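# Four arms build a self-supporting stick ring over a well

## Task

Around the centre of the square well (scene x = 0, y = 0, edges parallel to x and y, nothing beneath it but floor), assemble a closed ring of wooden sticks in which every stick lies with one end on a desk and its other end resting on the following stick; sticks may hang out over the well. Use as many of the four arms as you like. The ring only counts if it stays up without any robot holding it, so at the end every gripper must have released and every arm must have moved away. The arm feet are roughly at: arm1 (+0.22, +0.56, +0.72) facing -90 deg; arm2 (-0.52, +0.50, +0.72) facing -90 deg; arm3 (-0.22, -0.56, +0.72) facing +90 deg; arm4 (+0.52, -0.50, +0.72) facing +90 deg (metres, heading measured counter-clockwise from +x).

## Robot and tools

Robots: four identical i2rt Big YAM arms, arm1 to arm4, each mounted on its own desk at the edge of the well. Each has six revolute joints, a two-finger gripper and a wrist camera. With joints 1 and 6 at zero and the hand level and pointing forward, the wrist camera rides on top of the hand looking toward the fingertips. Maximum reach is about 1.0 m from the joint-1 axis. A fixed room camera, cam_high, also watches the scene.

Frame: one shared scene frame, origin on the floor, +z up, metres. The well centre is x = 0, y = 0. The hand point is halfway between the fingertips; the hand z axis runs along the fingers and the fingers close along hand y. No line reports the true foot poses; only the approximate ones in the task are known.

execute_actions: arguments are actions (a list holding exactly one action, or empty) and cameras (list of camera names: arm1_cam_wrist, arm2_cam_wrist, arm3_cam_wrist, arm4_cam_wrist, cam_high, or all; omitted, null or ["all"] gives every camera, [] gives none). The single action is an object keyed by arm name; under each arm is a joints object. joints holds absolute targets, not offsets, given per joint by name, any subset: joint1_rad -2.879 to 2.879 (base yaw about the foot, positive counter-clockwise seen from above, 0 = unfolding in the foot's facing direction); joint2_rad 0 to 3.141 (shoulder, 0 = upper arm level pointing back, increasing lifts it up then forward); joint3_rad 0 to 3.019 (elbow, 0 = folded against the upper arm, increasing opens it); joint4_rad -1.692 to 1.57 (hand pitch, positive tips fingers up); joint5_rad -1.57 to 1.57 (hand yaw sideways, positive toward the arm's right); joint6_rad -2.094 to 2.094 (hand roll, positive clockwise seen from behind the hand); gripper_m 0 to 0.093 (fingertip gap in metres). Done tolerances: ±0.045, 0.14, 0.09, 0.055, 0.03, 0.035 rad and ±0.003 m. Example: {"arm1": {"joints": {"gripper_m": 0.05}}, "arm2": {"joints": {"joint1_rad": 0.3}}}. All motions in an action begin together but may finish at different moments; joints move at different speeds, so the hand can sweep a wide curve between postures. Any action ends after 15 s at most. Unknown keys or out-of-range numbers make the whole call rejected with nothing moving. An empty actions list just reports state and pictures. Joints or arms omitted may still be driving toward earlier targets.

Results: each arm's joint_positions, joint torques (whole drive output per arm joint, with per-unit offset, scale and noise, nonzero even in free air, so not a clean contact signal), and one image per requested camera, listed in order on the pictures line. joint_status tells how each commanded motion ended: off_target (stopped short, may still push); contact_stop or time_out (target dropped, holds where it stopped, though a timed-out joint may keep a target within 0.375, 0.375, 0.113, 0.225, 0.075, 0.3 rad of its position and keep pushing, named in on_its_own); not_followed (a self/inter-arm collision check withheld the arm's targets, shown by a joint command not followed line with a cause; the gripper part still runs, and the withheld targets may be retried later). on_its_own lists what the call did not command; its held at value is the target, not the position. To relieve a pushing joint, command its reported position. Tiny target changes may not move a joint. A joint lifting a load sags.

wait: seconds 0 to 10; nothing new is commanded, returns the same as an empty action.

zoom_image: camera name and region [x0, y0, x1, y1] in pixels of that camera's latest full image, at most 504 by 504. Wrist cameras are 616x616 fisheye; cam_high is 504x504.

finished_scene: scene number; ends the scene irreversibly after the last command is held and reports success. Replying without a tool call ends everything.

The simulation runs while the operator thinks, holding the last command. If any call reports a stop, later motion calls in that reply are skipped.

Cautions: arms do not stop on contact and can push hard. A strong squeeze between two robots ends the run in failure; hard impacts may too. The anti-collision check can be late and ignores fingers, gripper housings and wrist cameras. Object contacts are fine. Keep all objects inside the work area; knocking any out fails. Avoid dropping, slipping or slamming sticks. Loose objects may occasionally get nudged. Sustained effort heats motors; a MOTOR HOT line appears from 85 °C and at 100 °C the arm goes limp and falls (OVER-TEMPERATURE FAULT, joints marked limit_stop_at_motor_heat; resend targets afterward). Arms act independently; one stalling does not pause the others. Finish with grippers open and arms retracted clear of the ring.

Each tool is called as name([rows], argument=value, ...), one row to a line, values as JSON.

## Session

execute_actions(actions=[])

Scene clock: 0.00 s.
Joint torques (N m, as the arm reports them, + toward a larger angle): no reading
arm1.joint_positions: joint1_rad=+0.392 joint2_rad=+0.456 joint3_rad=+1.356 joint4_rad=-1.391 joint5_rad=+0.146 joint6_rad=-0.136 gripper_m=+0.094
arm1.joint_status: not commanded
arm1.hand: x=+0.2605 y=+0.3934 z=+1.3311 quat_wxyz=(-0.361, -0.461, -0.725, +0.363) (m; scene frame)
arm2.joint_positions: joint1_rad=+0.275 joint2_rad=+0.604 joint3_rad=+1.446 joint4_rad=-1.443 joint5_rad=-0.136 joint6_rad=+0.099 gripper_m=+0.095
arm2.joint_status: not commanded
arm2.hand: x=-0.4441 y=+0.3098 z=+1.2898 quat_wxyz=(-0.418, -0.544, -0.695, +0.213) (m; scene frame)
arm3.joint_positions: joint1_rad=+0.038 joint2_rad=+0.572 joint3_rad=+1.416 joint4_rad=-1.205 joint5_rad=+0.272 joint6_rad=+0.000 gripper_m=+0.095
arm3.joint_status: not commanded
arm3.hand: x=-0.1815 y=-0.3485 z=+1.3853 quat_wxyz=(-0.470, +0.537, -0.613, -0.340) (m; scene frame)
arm4.joint_positions: joint1_rad=+0.321 joint2_rad=+0.486 joint3_rad=+1.436 joint4_rad=-1.190 joint5_rad=+0.139 joint6_rad=+0.095 gripper_m=+0.094
arm4.joint_status: not commanded
arm4.hand: x=+0.4915 y=-0.3210 z=+1.4115 quat_wxyz=(-0.390, +0.580, -0.532, -0.479) (m; scene frame)
pictures: arm1_cam_wrist, arm2_cam_wrist, arm3_cam_wrist, arm4_cam_wrist, cam_high
Images, in order (width x height): arm1_cam_wrist 616x616, arm2_cam_wrist 616x616, arm3_cam_wrist 616x616, arm4_cam_wrist 616x616, cam_high 504x504.

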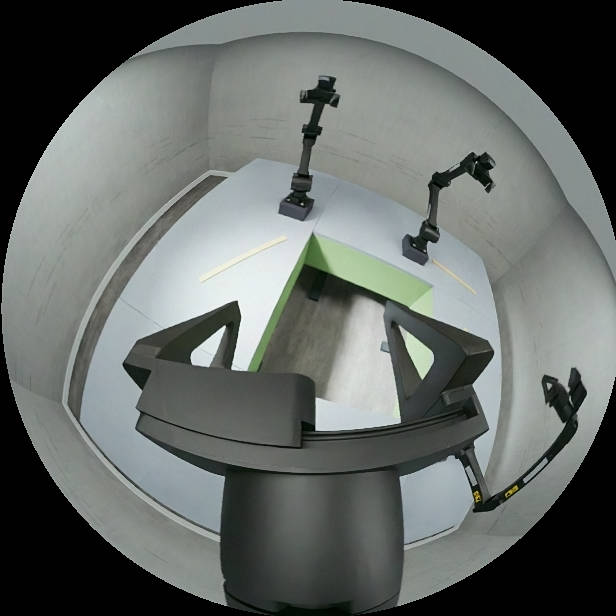

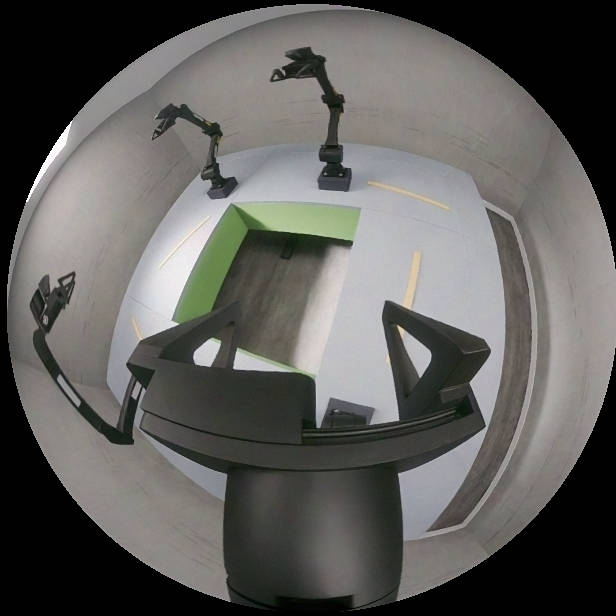

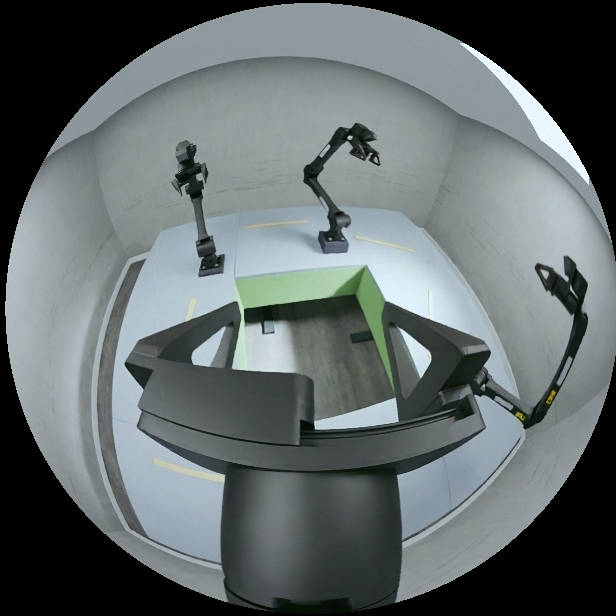

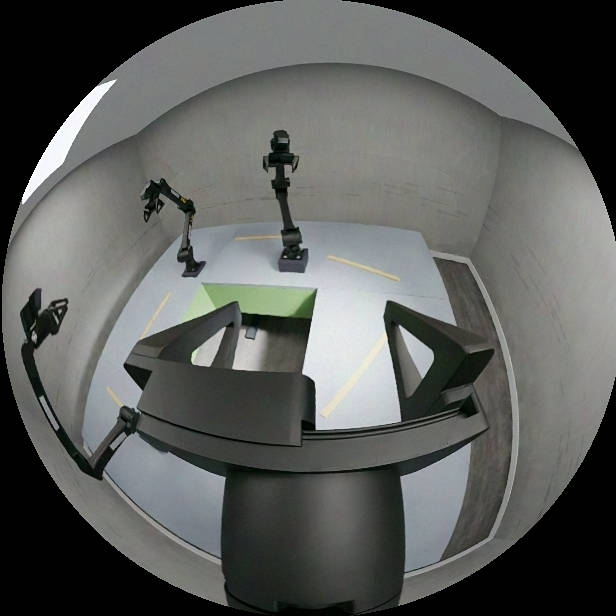

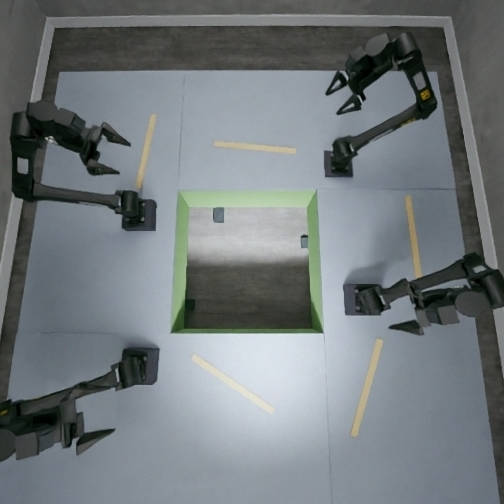

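zoom_image(camera="cam_high", region=[100, 90, 350, 340])

zoom_image(camera="cam_high", region=[250, 170, 504, 450])

zoom_image(camera="cam_high", region=[100, 280, 350, 450])

Region (100, 90, 350, 340) of cam_high's 504x504 image, scaled by 2.016, with more detail than that image has.

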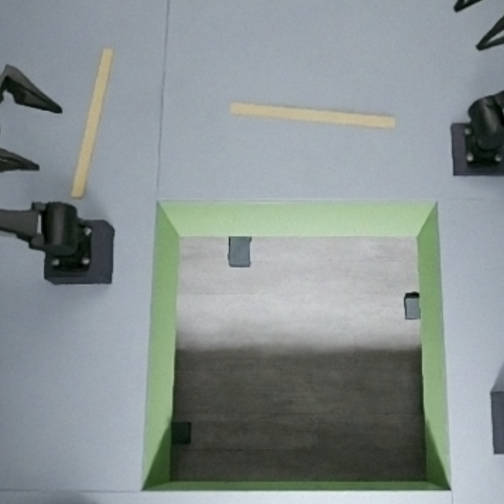

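Region (250, 170, 504, 450) of cam_high's 504x504 image, scaled by 1.800, with more detail than that image has; it fills the left 457 columns of this view, and the rest is white.

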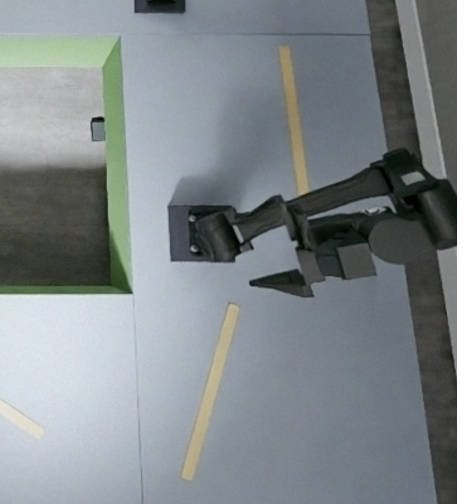

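Region (100, 280, 350, 450) of cam_high's 504x504 image, scaled by 2.016, with more detail than that image has; it fills the top 343 rows of this view, and the rest is white.

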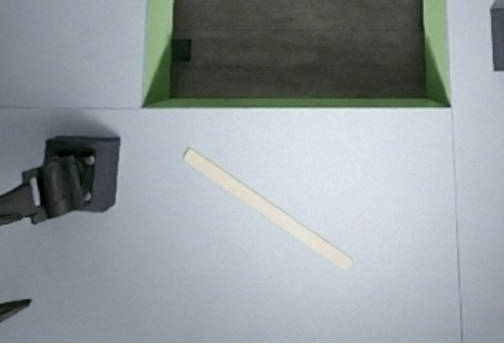

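execute_actions([
  {"arm1":{"joints":{"joint1_rad":1.644,"joint2_rad":1.2,"joint3_rad":1.2,"joint4_rad":-1.57,"joint5_rad":0,"joint6_rad":0}},"arm2":{"joints":{"joint1_rad":-0.248,"joint2_rad":1.5,"joint3_rad":1.3,"joint4_rad":-1.37,"joint5_rad":0,"joint6_rad":0}},"arm3":{"joints":{"joint1_rad":1.594,"joint2_rad":1.2,"joint3_rad":1.0,"joint4_rad":-1.0,"joint5_rad":0,"joint6_rad":0}},"arm4":{"joints":{"joint1_rad":-0.096,"joint2_rad":1.5,"joint3_rad":1.1,"joint4_rad":-0.6,"joint5_rad":0,"joint6_rad":0}}},
])

Scene clock: 38.83 s.
Joint torques (N m, as the arm reports them, + toward a larger angle): arm1=[ 1.74 -8.97  9.56 -0.22 -0.13  0.2 ] | arm2=[ -0.62 -12.06  10.79   0.74   0.1   -0.05] | arm3=[-1.42 -8.56 11.68  1.09  0.11  0.03] | arm4=[ -0.83 -14.42  10.58   1.7   -0.05  -0.07]
arm1.joint_positions: joint1_rad=+1.639 joint2_rad=+1.203 joint3_rad=+1.193 joint4_rad=-1.552 joint5_rad=+0.002 joint6_rad=-0.014 gripper_m=+0.095
arm1.joint_status: all done
arm1.hand: x=+0.5520 y=+0.5778 z=+1.0460 quat_wxyz=(+0.000, +0.038, -0.999, -0.004) (m; scene frame)
arm2.joint_positions: joint1_rad=-0.254 joint2_rad=+1.489 joint3_rad=+1.292 joint4_rad=-1.377 joint5_rad=-0.001 joint6_rad=+0.007 gripper_m=+0.095
arm2.joint_status: all done
arm2.hand: x=-0.6309 y=+0.0823 z=+0.9348 quat_wxyz=(-0.001, -0.794, -0.607, -0.002) (m; scene frame)
arm3.joint_positions: joint1_rad=+1.597 joint2_rad=+1.205 joint3_rad=+0.968 joint4_rad=-1.005 joint5_rad=-0.001 joint6_rad=+0.000 gripper_m=+0.095
arm3.joint_status: all done
arm3.hand: x=-0.6163 y=-0.5829 z=+0.9766 quat_wxyz=(-0.003, +0.986, +0.026, -0.166) (m; scene frame)
arm4.joint_positions: joint1_rad=-0.099 joint2_rad=+1.497 joint3_rad=+1.089 joint4_rad=-0.616 joint5_rad=+0.001 joint6_rad=+0.008 gripper_m=+0.094
arm4.joint_status: all done
arm4.hand: x=+0.5908 y=+0.0357 z=+0.9424 quat_wxyz=(-0.203, +0.632, -0.727, -0.177) (m; scene frame)
pictures: arm1_cam_wrist, arm2_cam_wrist, arm3_cam_wrist, arm4_cam_wrist, cam_high
Images, in order (width x height): arm1_cam_wrist 616x616, arm2_cam_wrist 616x616, arm3_cam_wrist 616x616, arm4_cam_wrist 616x616, cam_high 504x504.

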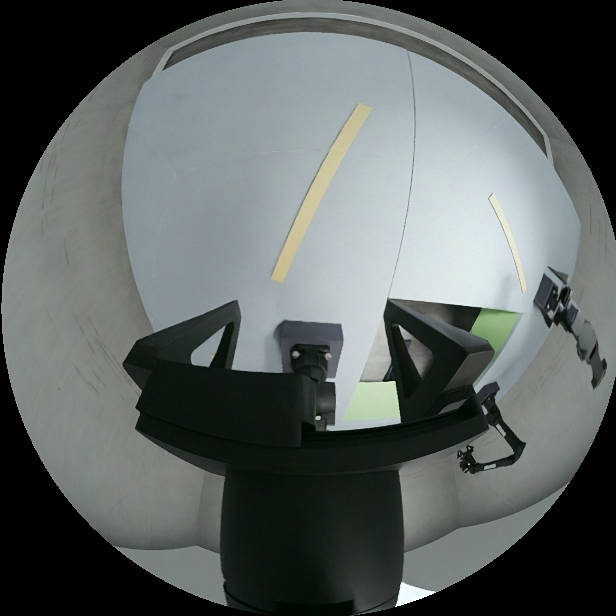

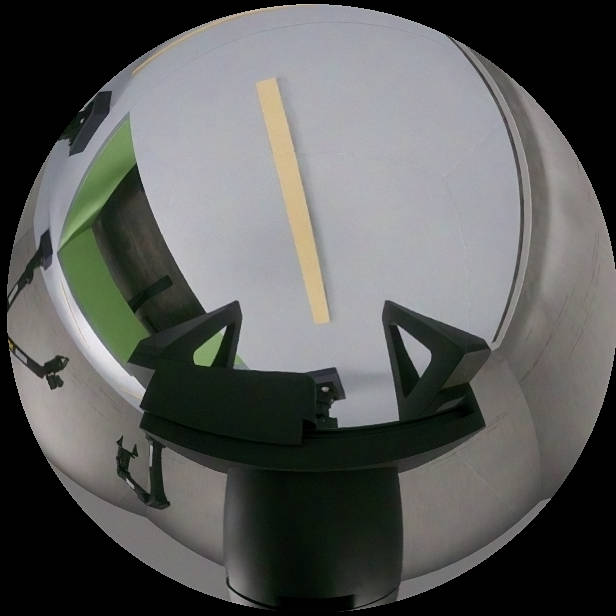

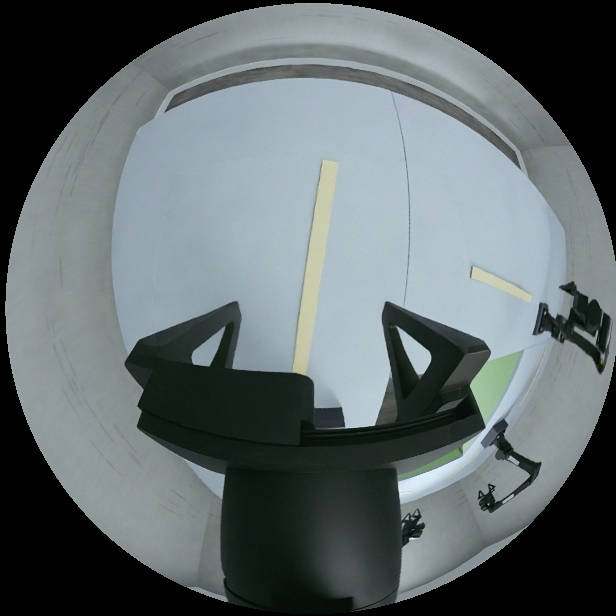

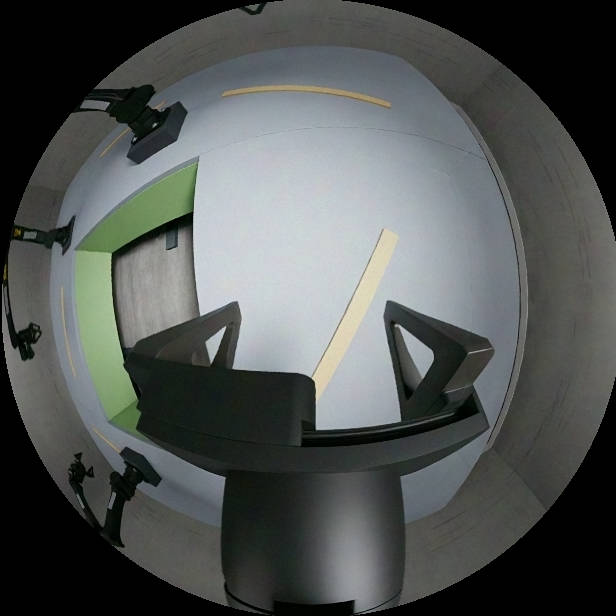

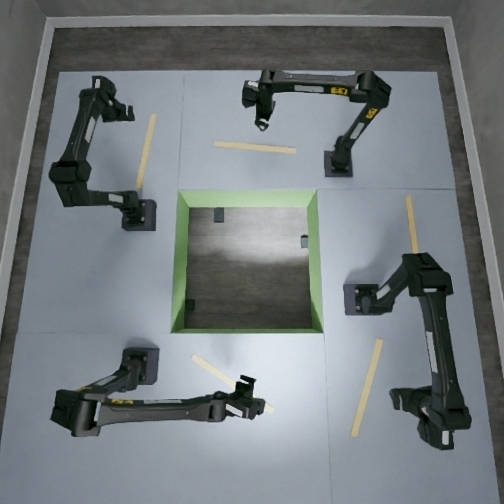

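execute_actions([
  {"arm1":{"joints":{"joint1_rad":1.66,"joint2_rad":1.359,"joint3_rad":0.714,"joint4_rad":-0.926,"joint6_rad":0.43}},"arm2":{"joints":{"joint1_rad":-0.243,"joint2_rad":1.482,"joint3_rad":0.96,"joint4_rad":-1.049,"joint6_rad":-0.15}},"arm3":{"joints":{"joint1_rad":1.56,"joint2_rad":1.344,"joint3_rad":0.688,"joint4_rad":-0.915,"joint6_rad":0.143}},"arm4":{"joints":{"joint1_rad":-0.065,"joint2_rad":1.465,"joint3_rad":0.826,"joint4_rad":-0.932,"joint6_rad":0.47}}},
])

Scene clock: 67.27 s.
Joint torques (N m, as the arm reports them, + toward a larger angle): arm1=[ 2.25 -9.93  7.22  1.26 -0.08  0.19] | arm2=[ -0.57 -11.26   9.39   0.89   0.09  -0.05] | arm3=[-1.12 -8.11  8.75  0.34  0.15  0.16] | arm4=[ -1.46 -11.07   9.1   -0.25   0.     0.1 ]
arm1.joint_positions: joint1_rad=+1.647 joint2_rad=+1.370 joint3_rad=+0.712 joint4_rad=-0.945 joint5_rad=+0.002 joint6_rad=+0.415 gripper_m=+0.095
arm1.joint_status: all done
arm1.hand: x=+0.5238 y=+0.5804 z=+0.8239 quat_wxyz=(+0.021, -0.172, -0.985, +0.001) (m; scene frame)
arm2.joint_positions: joint1_rad=-0.252 joint2_rad=+1.483 joint3_rad=+0.954 joint4_rad=-1.062 joint5_rad=-0.001 joint6_rad=-0.143 gripper_m=+0.095
arm2.joint_status: all done
arm2.hand: x=-0.6173 y=+0.1315 z=+0.8171 quat_wxyz=(+0.004, -0.746, -0.666, -0.008) (m; scene frame)
arm3.joint_positions: joint1_rad=+1.562 joint2_rad=+1.354 joint3_rad=+0.667 joint4_rad=-0.920 joint5_rad=-0.001 joint6_rad=+0.134 gripper_m=+0.095
arm3.joint_status: all done
arm3.hand: x=-0.5102 y=-0.5647 z=+0.8174 quat_wxyz=(-0.008, +0.998, -0.059, +0.015) (m; scene frame)
arm4.joint_positions: joint1_rad=-0.065 joint2_rad=+1.461 joint3_rad=+0.809 joint4_rad=-0.923 joint5_rad=+0.001 joint6_rad=+0.462 gripper_m=+0.094
arm4.joint_status: all done
arm4.hand: x=+0.5547 y=-0.1510 z=+0.8280 quat_wxyz=(+0.000, +0.485, -0.875, +0.003) (m; scene frame)
pictures: arm1_cam_wrist, arm2_cam_wrist, arm3_cam_wrist, arm4_cam_wrist, cam_high
Images, in order (width x height): arm1_cam_wrist 616x616, arm2_cam_wrist 616x616, arm3_cam_wrist 616x616, arm4_cam_wrist 616x616, cam_high 504x504.

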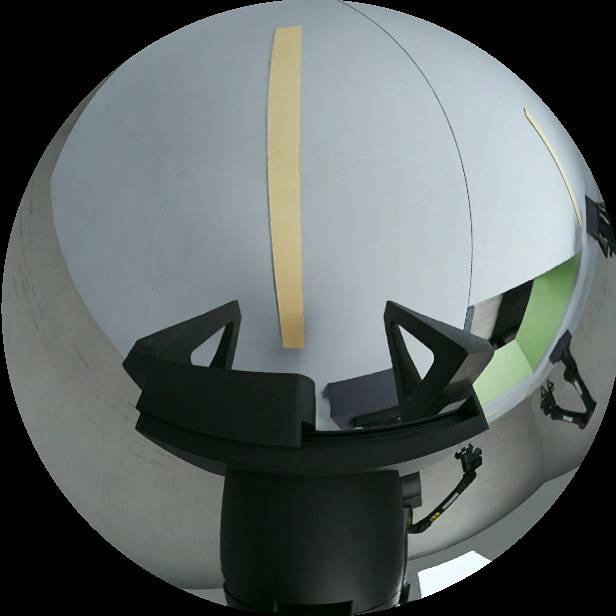

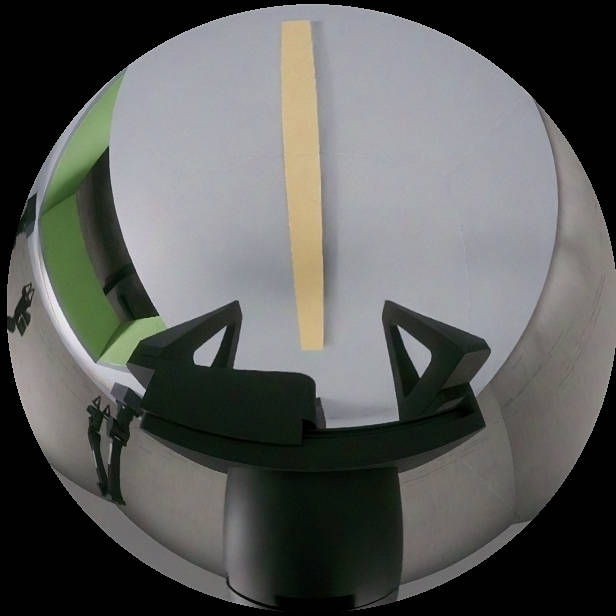

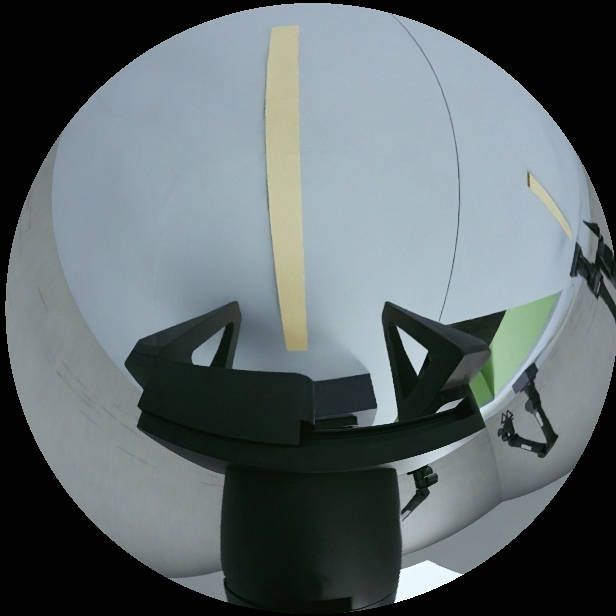

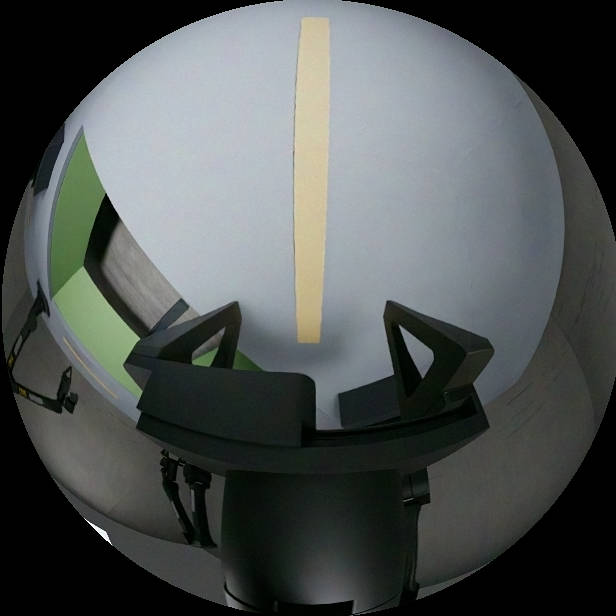

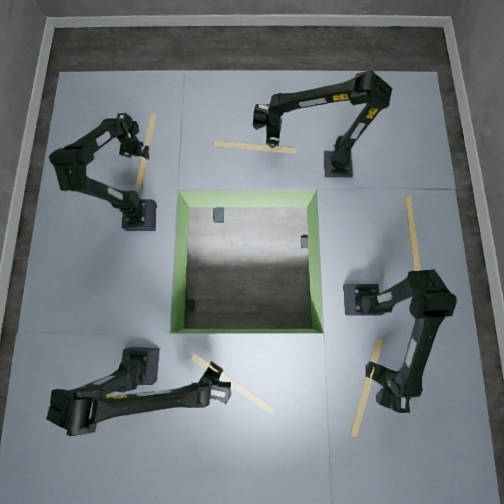

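execute_actions([
  {"arm1":{"joints":{"joint1_rad":1.70,"joint2_rad":1.595,"joint3_rad":0.66,"joint4_rad":-0.607,"joint6_rad":0.475,"gripper_m":0.06}},"arm2":{"joints":{"joint1_rad":-0.228,"joint2_rad":1.631,"joint3_rad":0.884,"joint4_rad":-0.806,"joint6_rad":-0.19,"gripper_m":0.06}},"arm3":{"joints":{"joint1_rad":1.61,"joint2_rad":1.59,"joint3_rad":0.658,"joint4_rad":-0.606,"joint6_rad":0.18,"gripper_m":0.06}},"arm4":{"joints":{"joint2_rad":1.666,"joint3_rad":0.748,"joint4_rad":-0.625,"gripper_m":0.06}}},
])

Scene clock: 90.07 s.
Joint torques (N m, as the arm reports them, + toward a larger angle): arm1=[  1.93 -10.7    5.6    1.37  -0.07   0.2 ] | arm2=[ -1.05 -12.37   8.21   0.97   0.09  -0.07] | arm3=[ -0.9  -10.83   5.82   0.79   0.14   0.16] | arm4=[ -1.31 -12.73   6.38   0.64   0.01   0.11]
arm1.joint_positions: joint1_rad=+1.692 joint2_rad=+1.592 joint3_rad=+0.659 joint4_rad=-0.627 joint5_rad=+0.002 joint6_rad=+0.461 gripper_m=+0.060
arm1.joint_status: all done
arm1.hand: x=+0.5425 y=+0.5974 z=+0.7429 quat_wxyz=(+0.000, -0.172, -0.985, -0.004) (m; scene frame)
arm2.joint_positions: joint1_rad=-0.233 joint2_rad=+1.630 joint3_rad=+0.878 joint4_rad=-0.819 joint5_rad=-0.001 joint6_rad=-0.183 gripper_m=+0.060
arm2.joint_status: all done
arm2.hand: x=-0.6124 y=+0.1202 z=+0.7395 quat_wxyz=(-0.001, -0.726, -0.688, +0.000) (m; scene frame)
arm3.joint_positions: joint1_rad=+1.609 joint2_rad=+1.600 joint3_rad=+0.653 joint4_rad=-0.618 joint5_rad=-0.001 joint6_rad=+0.170 gripper_m=+0.060
arm3.joint_status: all done
arm3.hand: x=-0.5422 y=-0.5793 z=+0.7413 quat_wxyz=(-0.007, +0.999, -0.054, -0.006) (m; scene frame)
arm4.joint_positions: joint1_rad=-0.065 joint2_rad=+1.673 joint3_rad=+0.741 joint4_rad=-0.637 joint5_rad=+0.001 joint6_rad=+0.462 gripper_m=+0.060
arm4.joint_status: all done
arm4.hand: x=+0.5555 y=-0.1455 z=+0.7389 quat_wxyz=(-0.001, +0.484, -0.875, +0.001) (m; scene frame)
pictures: arm1_cam_wrist, arm2_cam_wrist, arm3_cam_wrist, arm4_cam_wrist, cam_high
Images, in order (width x height): arm1_cam_wrist 616x616, arm2_cam_wrist 616x616, arm3_cam_wrist 616x616, arm4_cam_wrist 616x616, cam_high 504x504.

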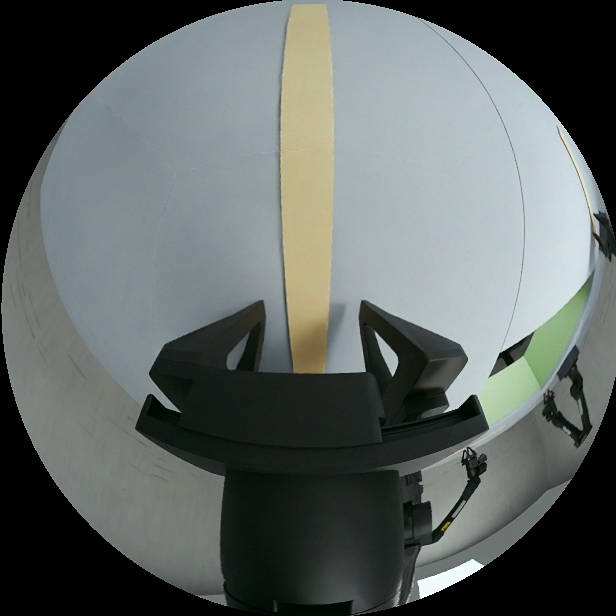

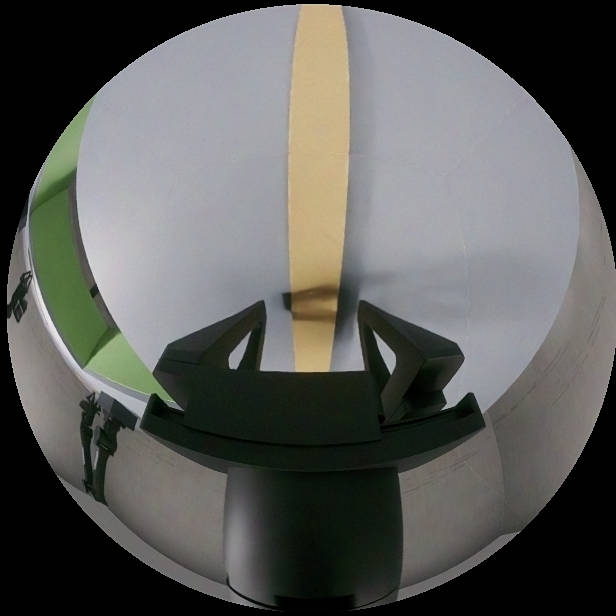

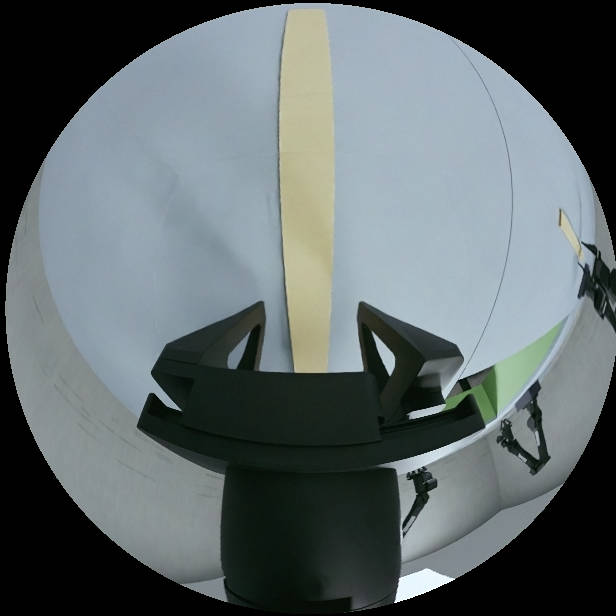

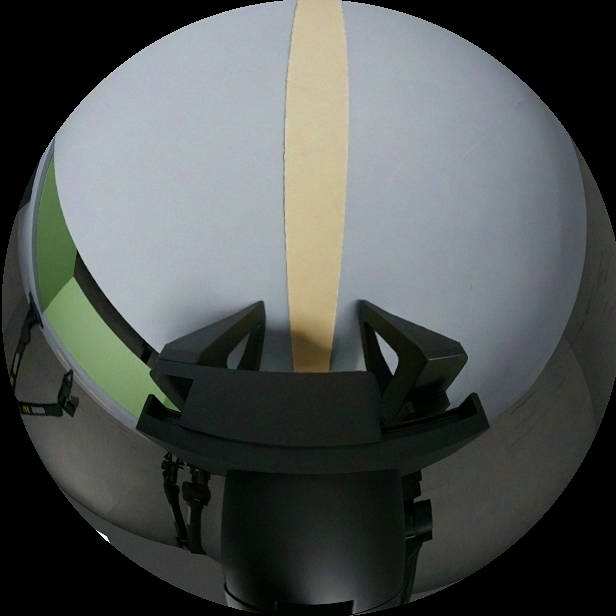

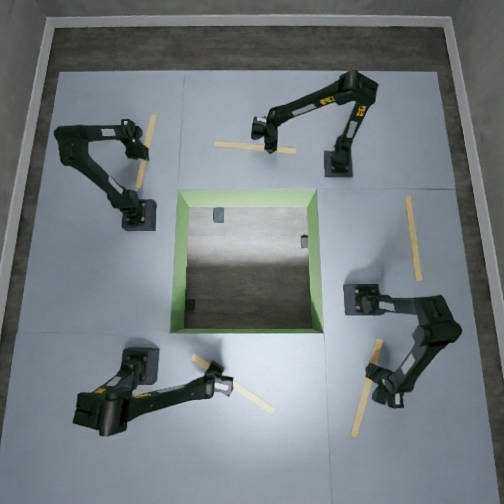

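execute_actions([
  {"arm1":{"joints":{"joint2_rad":1.665,"joint4_rad":-0.545}},"arm2":{"joints":{"joint2_rad":1.679,"joint4_rad":-0.758}},"arm3":{"joints":{"joint2_rad":1.654,"joint4_rad":-0.548}},"arm4":{"joints":{"joint2_rad":1.717,"joint4_rad":-0.575}}},
], cameras=["arm1_cam_wrist","arm2_cam_wrist"])

Scene clock: 94.37 s.
Joint torques (N m, as the arm reports them, + toward a larger angle): arm1=[ 1.94 -9.9   5.25  1.38 -0.09  0.2 ] | arm2=[-0.95 -9.76  8.08  1.07  0.1  -0.03] | arm3=[-0.58 -8.85  5.62  0.77  0.13  0.13] | arm4=[-1.31 -9.4   6.26  1.03 -0.02  0.06]
arm1.joint_positions: joint1_rad=+1.692 joint2_rad=+1.647 joint3_rad=+0.659 joint4_rad=-0.565 joint5_rad=+0.002 joint6_rad=+0.461 gripper_m=+0.060
arm1.joint_status: all done
arm1.hand: x=+0.5473 y=+0.5981 z=+0.7259 quat_wxyz=(-0.003, -0.172, -0.985, -0.005) (m; scene frame)
arm2.joint_positions: joint1_rad=-0.233 joint2_rad=+1.646 joint3_rad=+0.878 joint4_rad=-0.772 joint5_rad=-0.001 joint6_rad=-0.185 gripper_m=+0.060
arm2.joint_status: all done
arm2.hand: x=-0.6146 y=+0.1110 z=+0.7337 quat_wxyz=(-0.010, -0.725, -0.688, +0.013) (m; scene frame)
arm3.joint_positions: joint1_rad=+1.609 joint2_rad=+1.641 joint3_rad=+0.653 joint4_rad=-0.559 joint5_rad=-0.001 joint6_rad=+0.171 gripper_m=+0.060
arm3.joint_status: all done
arm3.hand: x=-0.5492 y=-0.5794 z=+0.7290 quat_wxyz=(-0.006, +0.998, -0.054, -0.015) (m; scene frame)
arm4.joint_positions: joint1_rad=-0.065 joint2_rad=+1.685 joint3_rad=+0.741 joint4_rad=-0.598 joint5_rad=+0.002 joint6_rad=+0.465 gripper_m=+0.060
arm4.joint_status: all done
arm4.hand: x=+0.5562 y=-0.1380 z=+0.7350 quat_wxyz=(-0.009, +0.483, -0.876, -0.010) (m; scene frame)
pictures: arm1_cam_wrist, arm2_cam_wrist
Images, in order (width x height): arm1_cam_wrist 616x616, arm2_cam_wrist 616x616.

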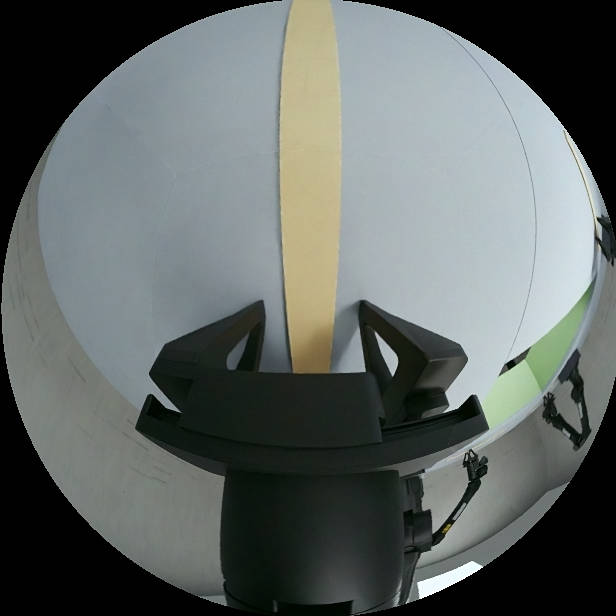

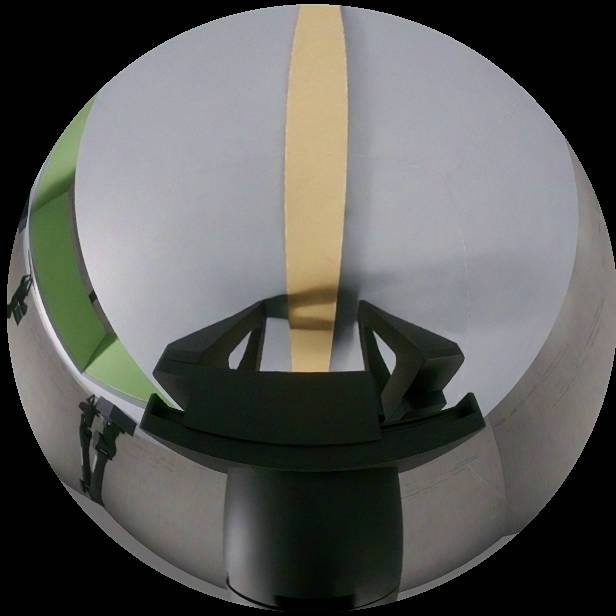

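execute_actions([
  {"arm1":{"joints":{"joint2_rad":1.69}},"arm2":{"joints":{"joint2_rad":1.66}},"arm3":{"joints":{"joint2_rad":1.665}},"arm4":{"joints":{"joint2_rad":1.695}}},
], cameras=[])

execute_actions([
  {"arm1":{"joints":{"gripper_m":0.015}},"arm2":{"joints":{"gripper_m":0.015}},"arm3":{"joints":{"gripper_m":0.015}},"arm4":{"joints":{"gripper_m":0.015}}},
])

Scene clock: 98.70 s.
Joint torques (N m, as the arm reports them, + toward a larger angle): arm1=[ 1.97 -7.83  5.16  1.43 -0.08  0.18] | arm2=[ -0.74 -11.46   8.04   1.03   0.08  -0.02] | arm3=[-0.63 -7.87  5.58  0.75  0.1   0.13] | arm4=[ -1.46 -11.25   6.29   1.    -0.01   0.04]
arm1.joint_positions: joint1_rad=+1.692 joint2_rad=+1.648 joint3_rad=+0.659 joint4_rad=-0.565 joint5_rad=+0.002 joint6_rad=+0.463 gripper_m=+0.060
arm1.joint_status: all done
arm1.hand: x=+0.5471 y=+0.5981 z=+0.7255 quat_wxyz=(-0.003, -0.173, -0.985, -0.005) (m; scene frame)
arm2.joint_positions: joint1_rad=-0.233 joint2_rad=+1.646 joint3_rad=+0.878 joint4_rad=-0.772 joint5_rad=-0.001 joint6_rad=-0.185 gripper_m=+0.060
arm2.joint_status: all done
arm2.hand: x=-0.6146 y=+0.1110 z=+0.7337 quat_wxyz=(-0.010, -0.725, -0.688, +0.013) (m; scene frame)
arm3.joint_positions: joint1_rad=+1.609 joint2_rad=+1.641 joint3_rad=+0.653 joint4_rad=-0.559 joint5_rad=-0.001 joint6_rad=+0.171 gripper_m=+0.060
arm3.joint_status: all done
arm3.hand: x=-0.5492 y=-0.5794 z=+0.7290 quat_wxyz=(-0.006, +0.998, -0.054, -0.015) (m; scene frame)
arm4.joint_positions: joint1_rad=-0.065 joint2_rad=+1.684 joint3_rad=+0.741 joint4_rad=-0.597 joint5_rad=+0.002 joint6_rad=+0.466 gripper_m=+0.060
arm4.joint_status: all done
arm4.hand: x=+0.5562 y=-0.1377 z=+0.7353 quat_wxyz=(-0.010, +0.483, -0.876, -0.011) (m; scene frame)
pictures: none
No camera images: the call's "cameras" was empty. Leave "cameras" out to get every camera's image.

Scene clock: 99.30 s.
Joint torques (N m, as the arm reports them, + toward a larger angle): arm1=[ 1.99 -7.9   5.18  1.34 -0.22  0.18] | arm2=[ -1.   -11.54   8.11   0.97   0.16  -0.02] | arm3=[-0.9  -8.26  5.56  0.73  0.22  0.12] | arm4=[ -1.3  -11.51   6.27   0.85  -0.1    0.06]
arm1.joint_positions: joint1_rad=+1.692 joint2_rad=+1.651 joint3_rad=+0.659 joint4_rad=-0.565 joint5_rad=+0.005 joint6_rad=+0.463 gripper_m=+0.027
arm1.joint_status: gripper_m off_target (ended at +0.027, target +0.015)
arm1.hand: x=+0.5468 y=+0.5974 z=+0.7248 quat_wxyz=(-0.002, -0.173, -0.985, -0.003) (m; scene frame)
arm2.joint_positions: joint1_rad=-0.231 joint2_rad=+1.646 joint3_rad=+0.878 joint4_rad=-0.771 joint5_rad=-0.003 joint6_rad=-0.185 gripper_m=+0.028
arm2.joint_status: gripper_m off_target (ended at +0.027, target +0.015)
arm2.hand: x=-0.6133 y=+0.1104 z=+0.7337 quat_wxyz=(-0.011, -0.724, -0.689, +0.012) (m; scene frame)
arm3.joint_positions: joint1_rad=+1.609 joint2_rad=+1.642 joint3_rad=+0.653 joint4_rad=-0.558 joint5_rad=-0.003 joint6_rad=+0.172 gripper_m=+0.028
arm3.joint_status: gripper_m off_target (ended at +0.028, target +0.015)
arm3.hand: x=-0.5491 y=-0.5798 z=+0.7286 quat_wxyz=(-0.005, +0.998, -0.055, -0.015) (m; scene frame)
arm4.joint_positions: joint1_rad=-0.065 joint2_rad=+1.684 joint3_rad=+0.741 joint4_rad=-0.592 joint5_rad=+0.004 joint6_rad=+0.466 gripper_m=+0.027
arm4.joint_status: gripper_m off_target (ended at +0.027, target +0.015)
arm4.hand: x=+0.5569 y=-0.1364 z=+0.7353 quat_wxyz=(-0.012, +0.482, -0.876, -0.012) (m; scene frame)
pictures: arm1_cam_wrist, arm2_cam_wrist, arm3_cam_wrist, arm4_cam_wrist, cam_high
Images, in order (width x height): arm1_cam_wrist 616x616, arm2_cam_wrist 616x616, arm3_cam_wrist 616x616, arm4_cam_wrist 616x616, cam_high 504x504.

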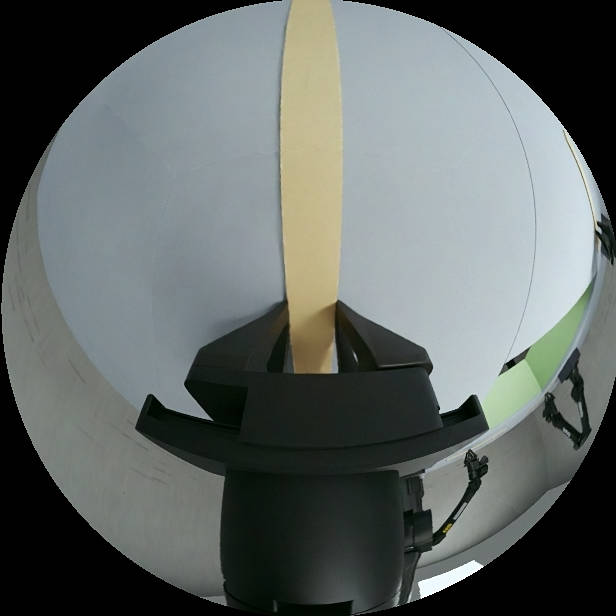

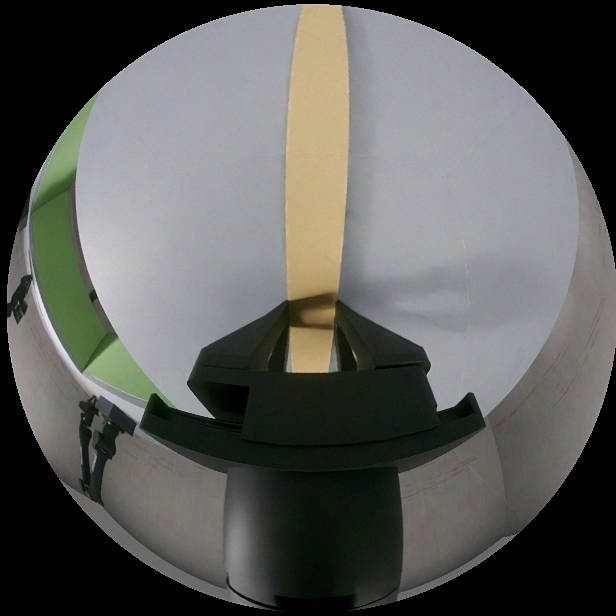

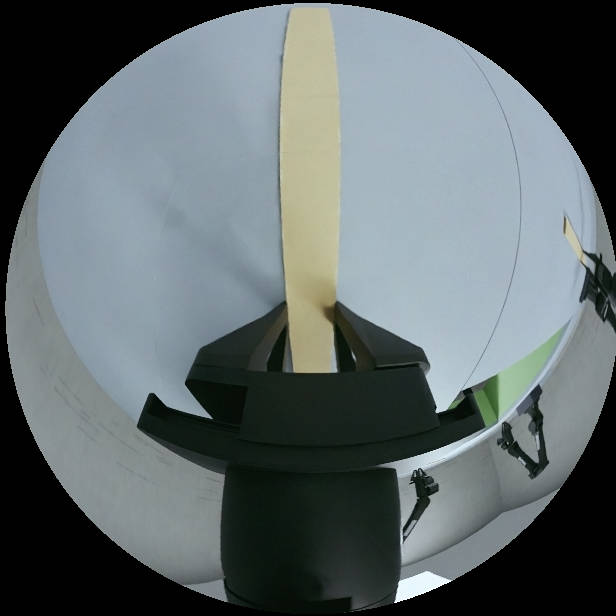

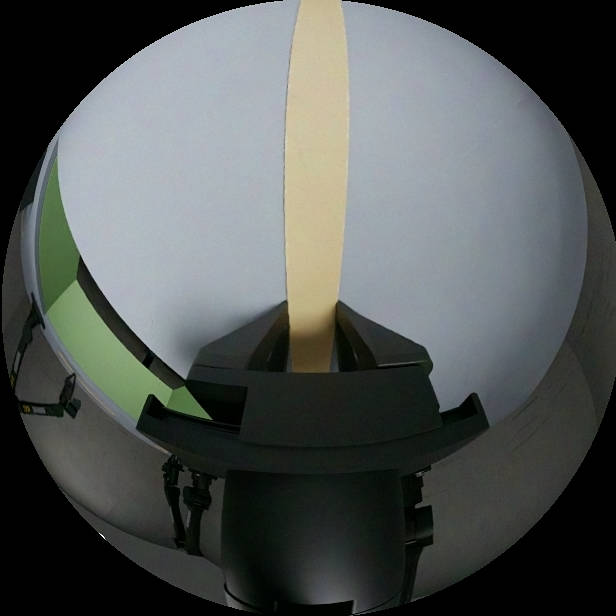

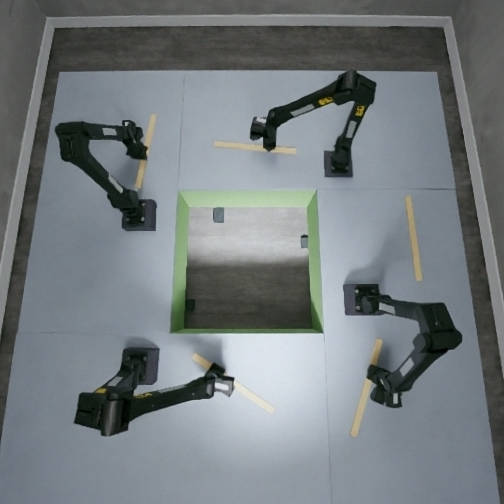

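execute_actions([
  {"arm1":{"joints":{"joint2_rad":1.40,"joint3_rad":0.72,"joint4_rad":-0.89}},"arm2":{"joints":{"joint2_rad":1.55,"joint4_rad":-0.88}},"arm3":{"joints":{"joint2_rad":1.40,"joint3_rad":0.73,"joint4_rad":-0.87}},"arm4":{"joints":{"joint2_rad":1.58,"joint4_rad":-0.71}}},
])

Scene clock: 103.33 s.
Joint torques (N m, as the arm reports them, + toward a larger angle): arm1=[ 1.98 -8.24  9.14 -0.26 -0.15  0.17] | arm2=[ -1.2  -11.58   8.8    0.1    0.13  -0.01] | arm3=[-0.7  -7.5   9.48 -0.18  0.16  0.12] | arm4=[ -1.27 -11.36   7.13  -0.09  -0.05   0.03]
arm1.joint_positions: joint1_rad=+1.692 joint2_rad=+1.388 joint3_rad=+0.691 joint4_rad=-0.872 joint5_rad=+0.004 joint6_rad=+0.463 gripper_m=+0.027
arm1.joint_status: all done
arm1.hand: x=+0.5283 y=+0.5947 z=+0.8120 quat_wxyz=(+0.004, -0.173, -0.985, -0.002) (m; scene frame)
arm2.joint_positions: joint1_rad=-0.231 joint2_rad=+1.550 joint3_rad=+0.878 joint4_rad=-0.869 joint5_rad=-0.002 joint6_rad=-0.185 gripper_m=+0.028
arm2.joint_status: all done
arm2.hand: x=-0.6106 y=+0.1226 z=+0.7689 quat_wxyz=(-0.010, -0.724, -0.689, +0.012) (m; scene frame)
arm3.joint_positions: joint1_rad=+1.609 joint2_rad=+1.392 joint3_rad=+0.698 joint4_rad=-0.861 joint5_rad=-0.002 joint6_rad=+0.172 gripper_m=+0.028
arm3.joint_status: all done
arm3.hand: x=-0.5352 y=-0.5803 z=+0.8153 quat_wxyz=(-0.006, +0.998, -0.055, -0.010) (m; scene frame)
arm4.joint_positions: joint1_rad=-0.065 joint2_rad=+1.578 joint3_rad=+0.741 joint4_rad=-0.701 joint5_rad=+0.002 joint6_rad=+0.466 gripper_m=+0.027
arm4.joint_status: all done
arm4.hand: x=+0.5556 y=-0.1451 z=+0.7707 quat_wxyz=(-0.011, +0.482, -0.876, -0.012) (m; scene frame)
pictures: arm1_cam_wrist, arm2_cam_wrist, arm3_cam_wrist, arm4_cam_wrist, cam_high
Images, in order (width x height): arm1_cam_wrist 616x616, arm2_cam_wrist 616x616, arm3_cam_wrist 616x616, arm4_cam_wrist 616x616, cam_high 504x504.

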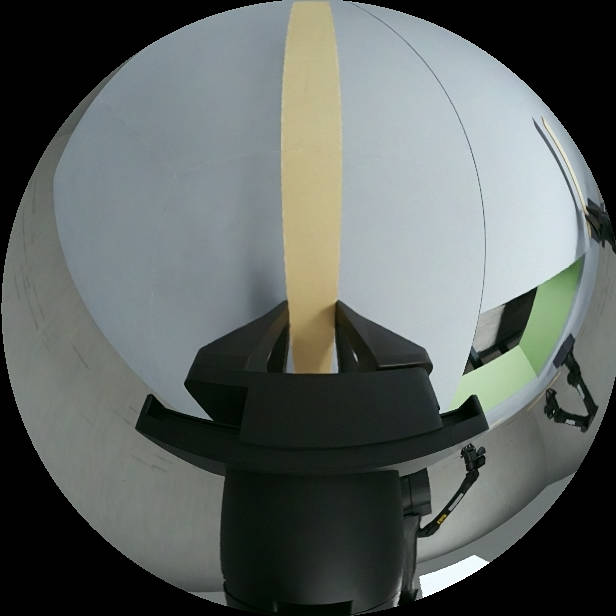

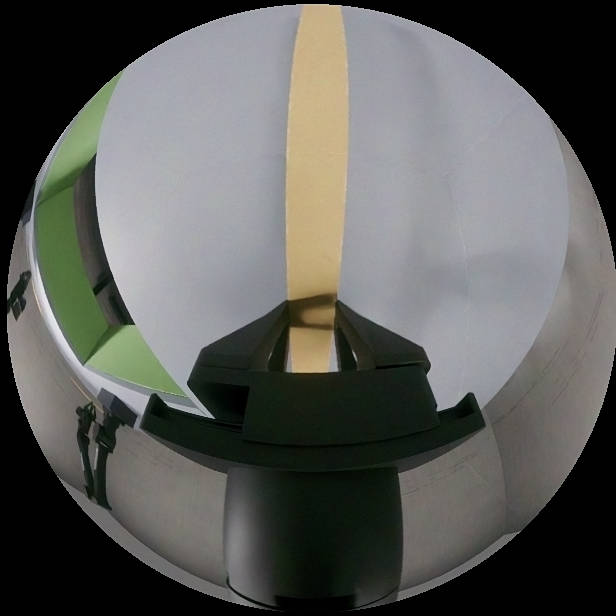

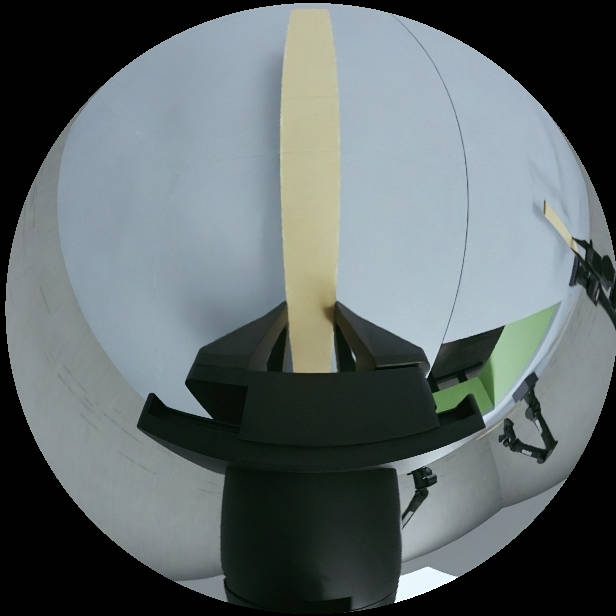

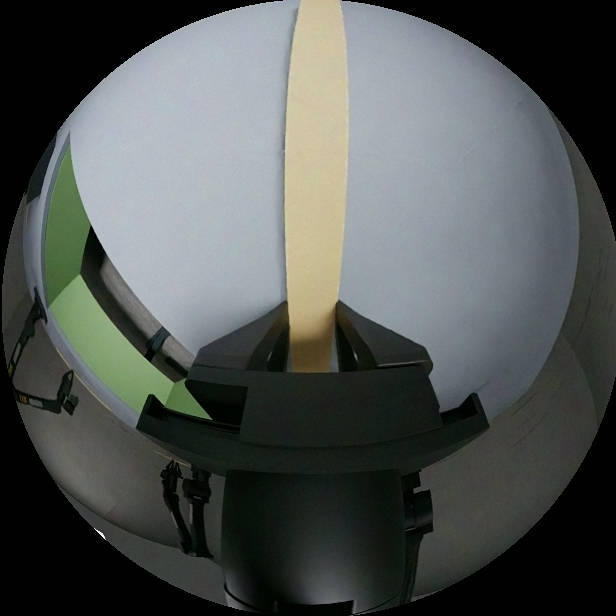

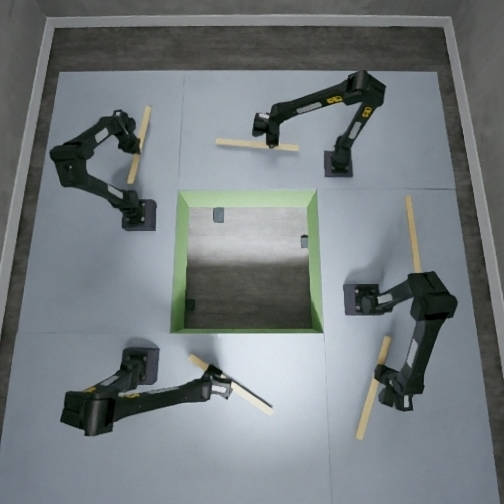

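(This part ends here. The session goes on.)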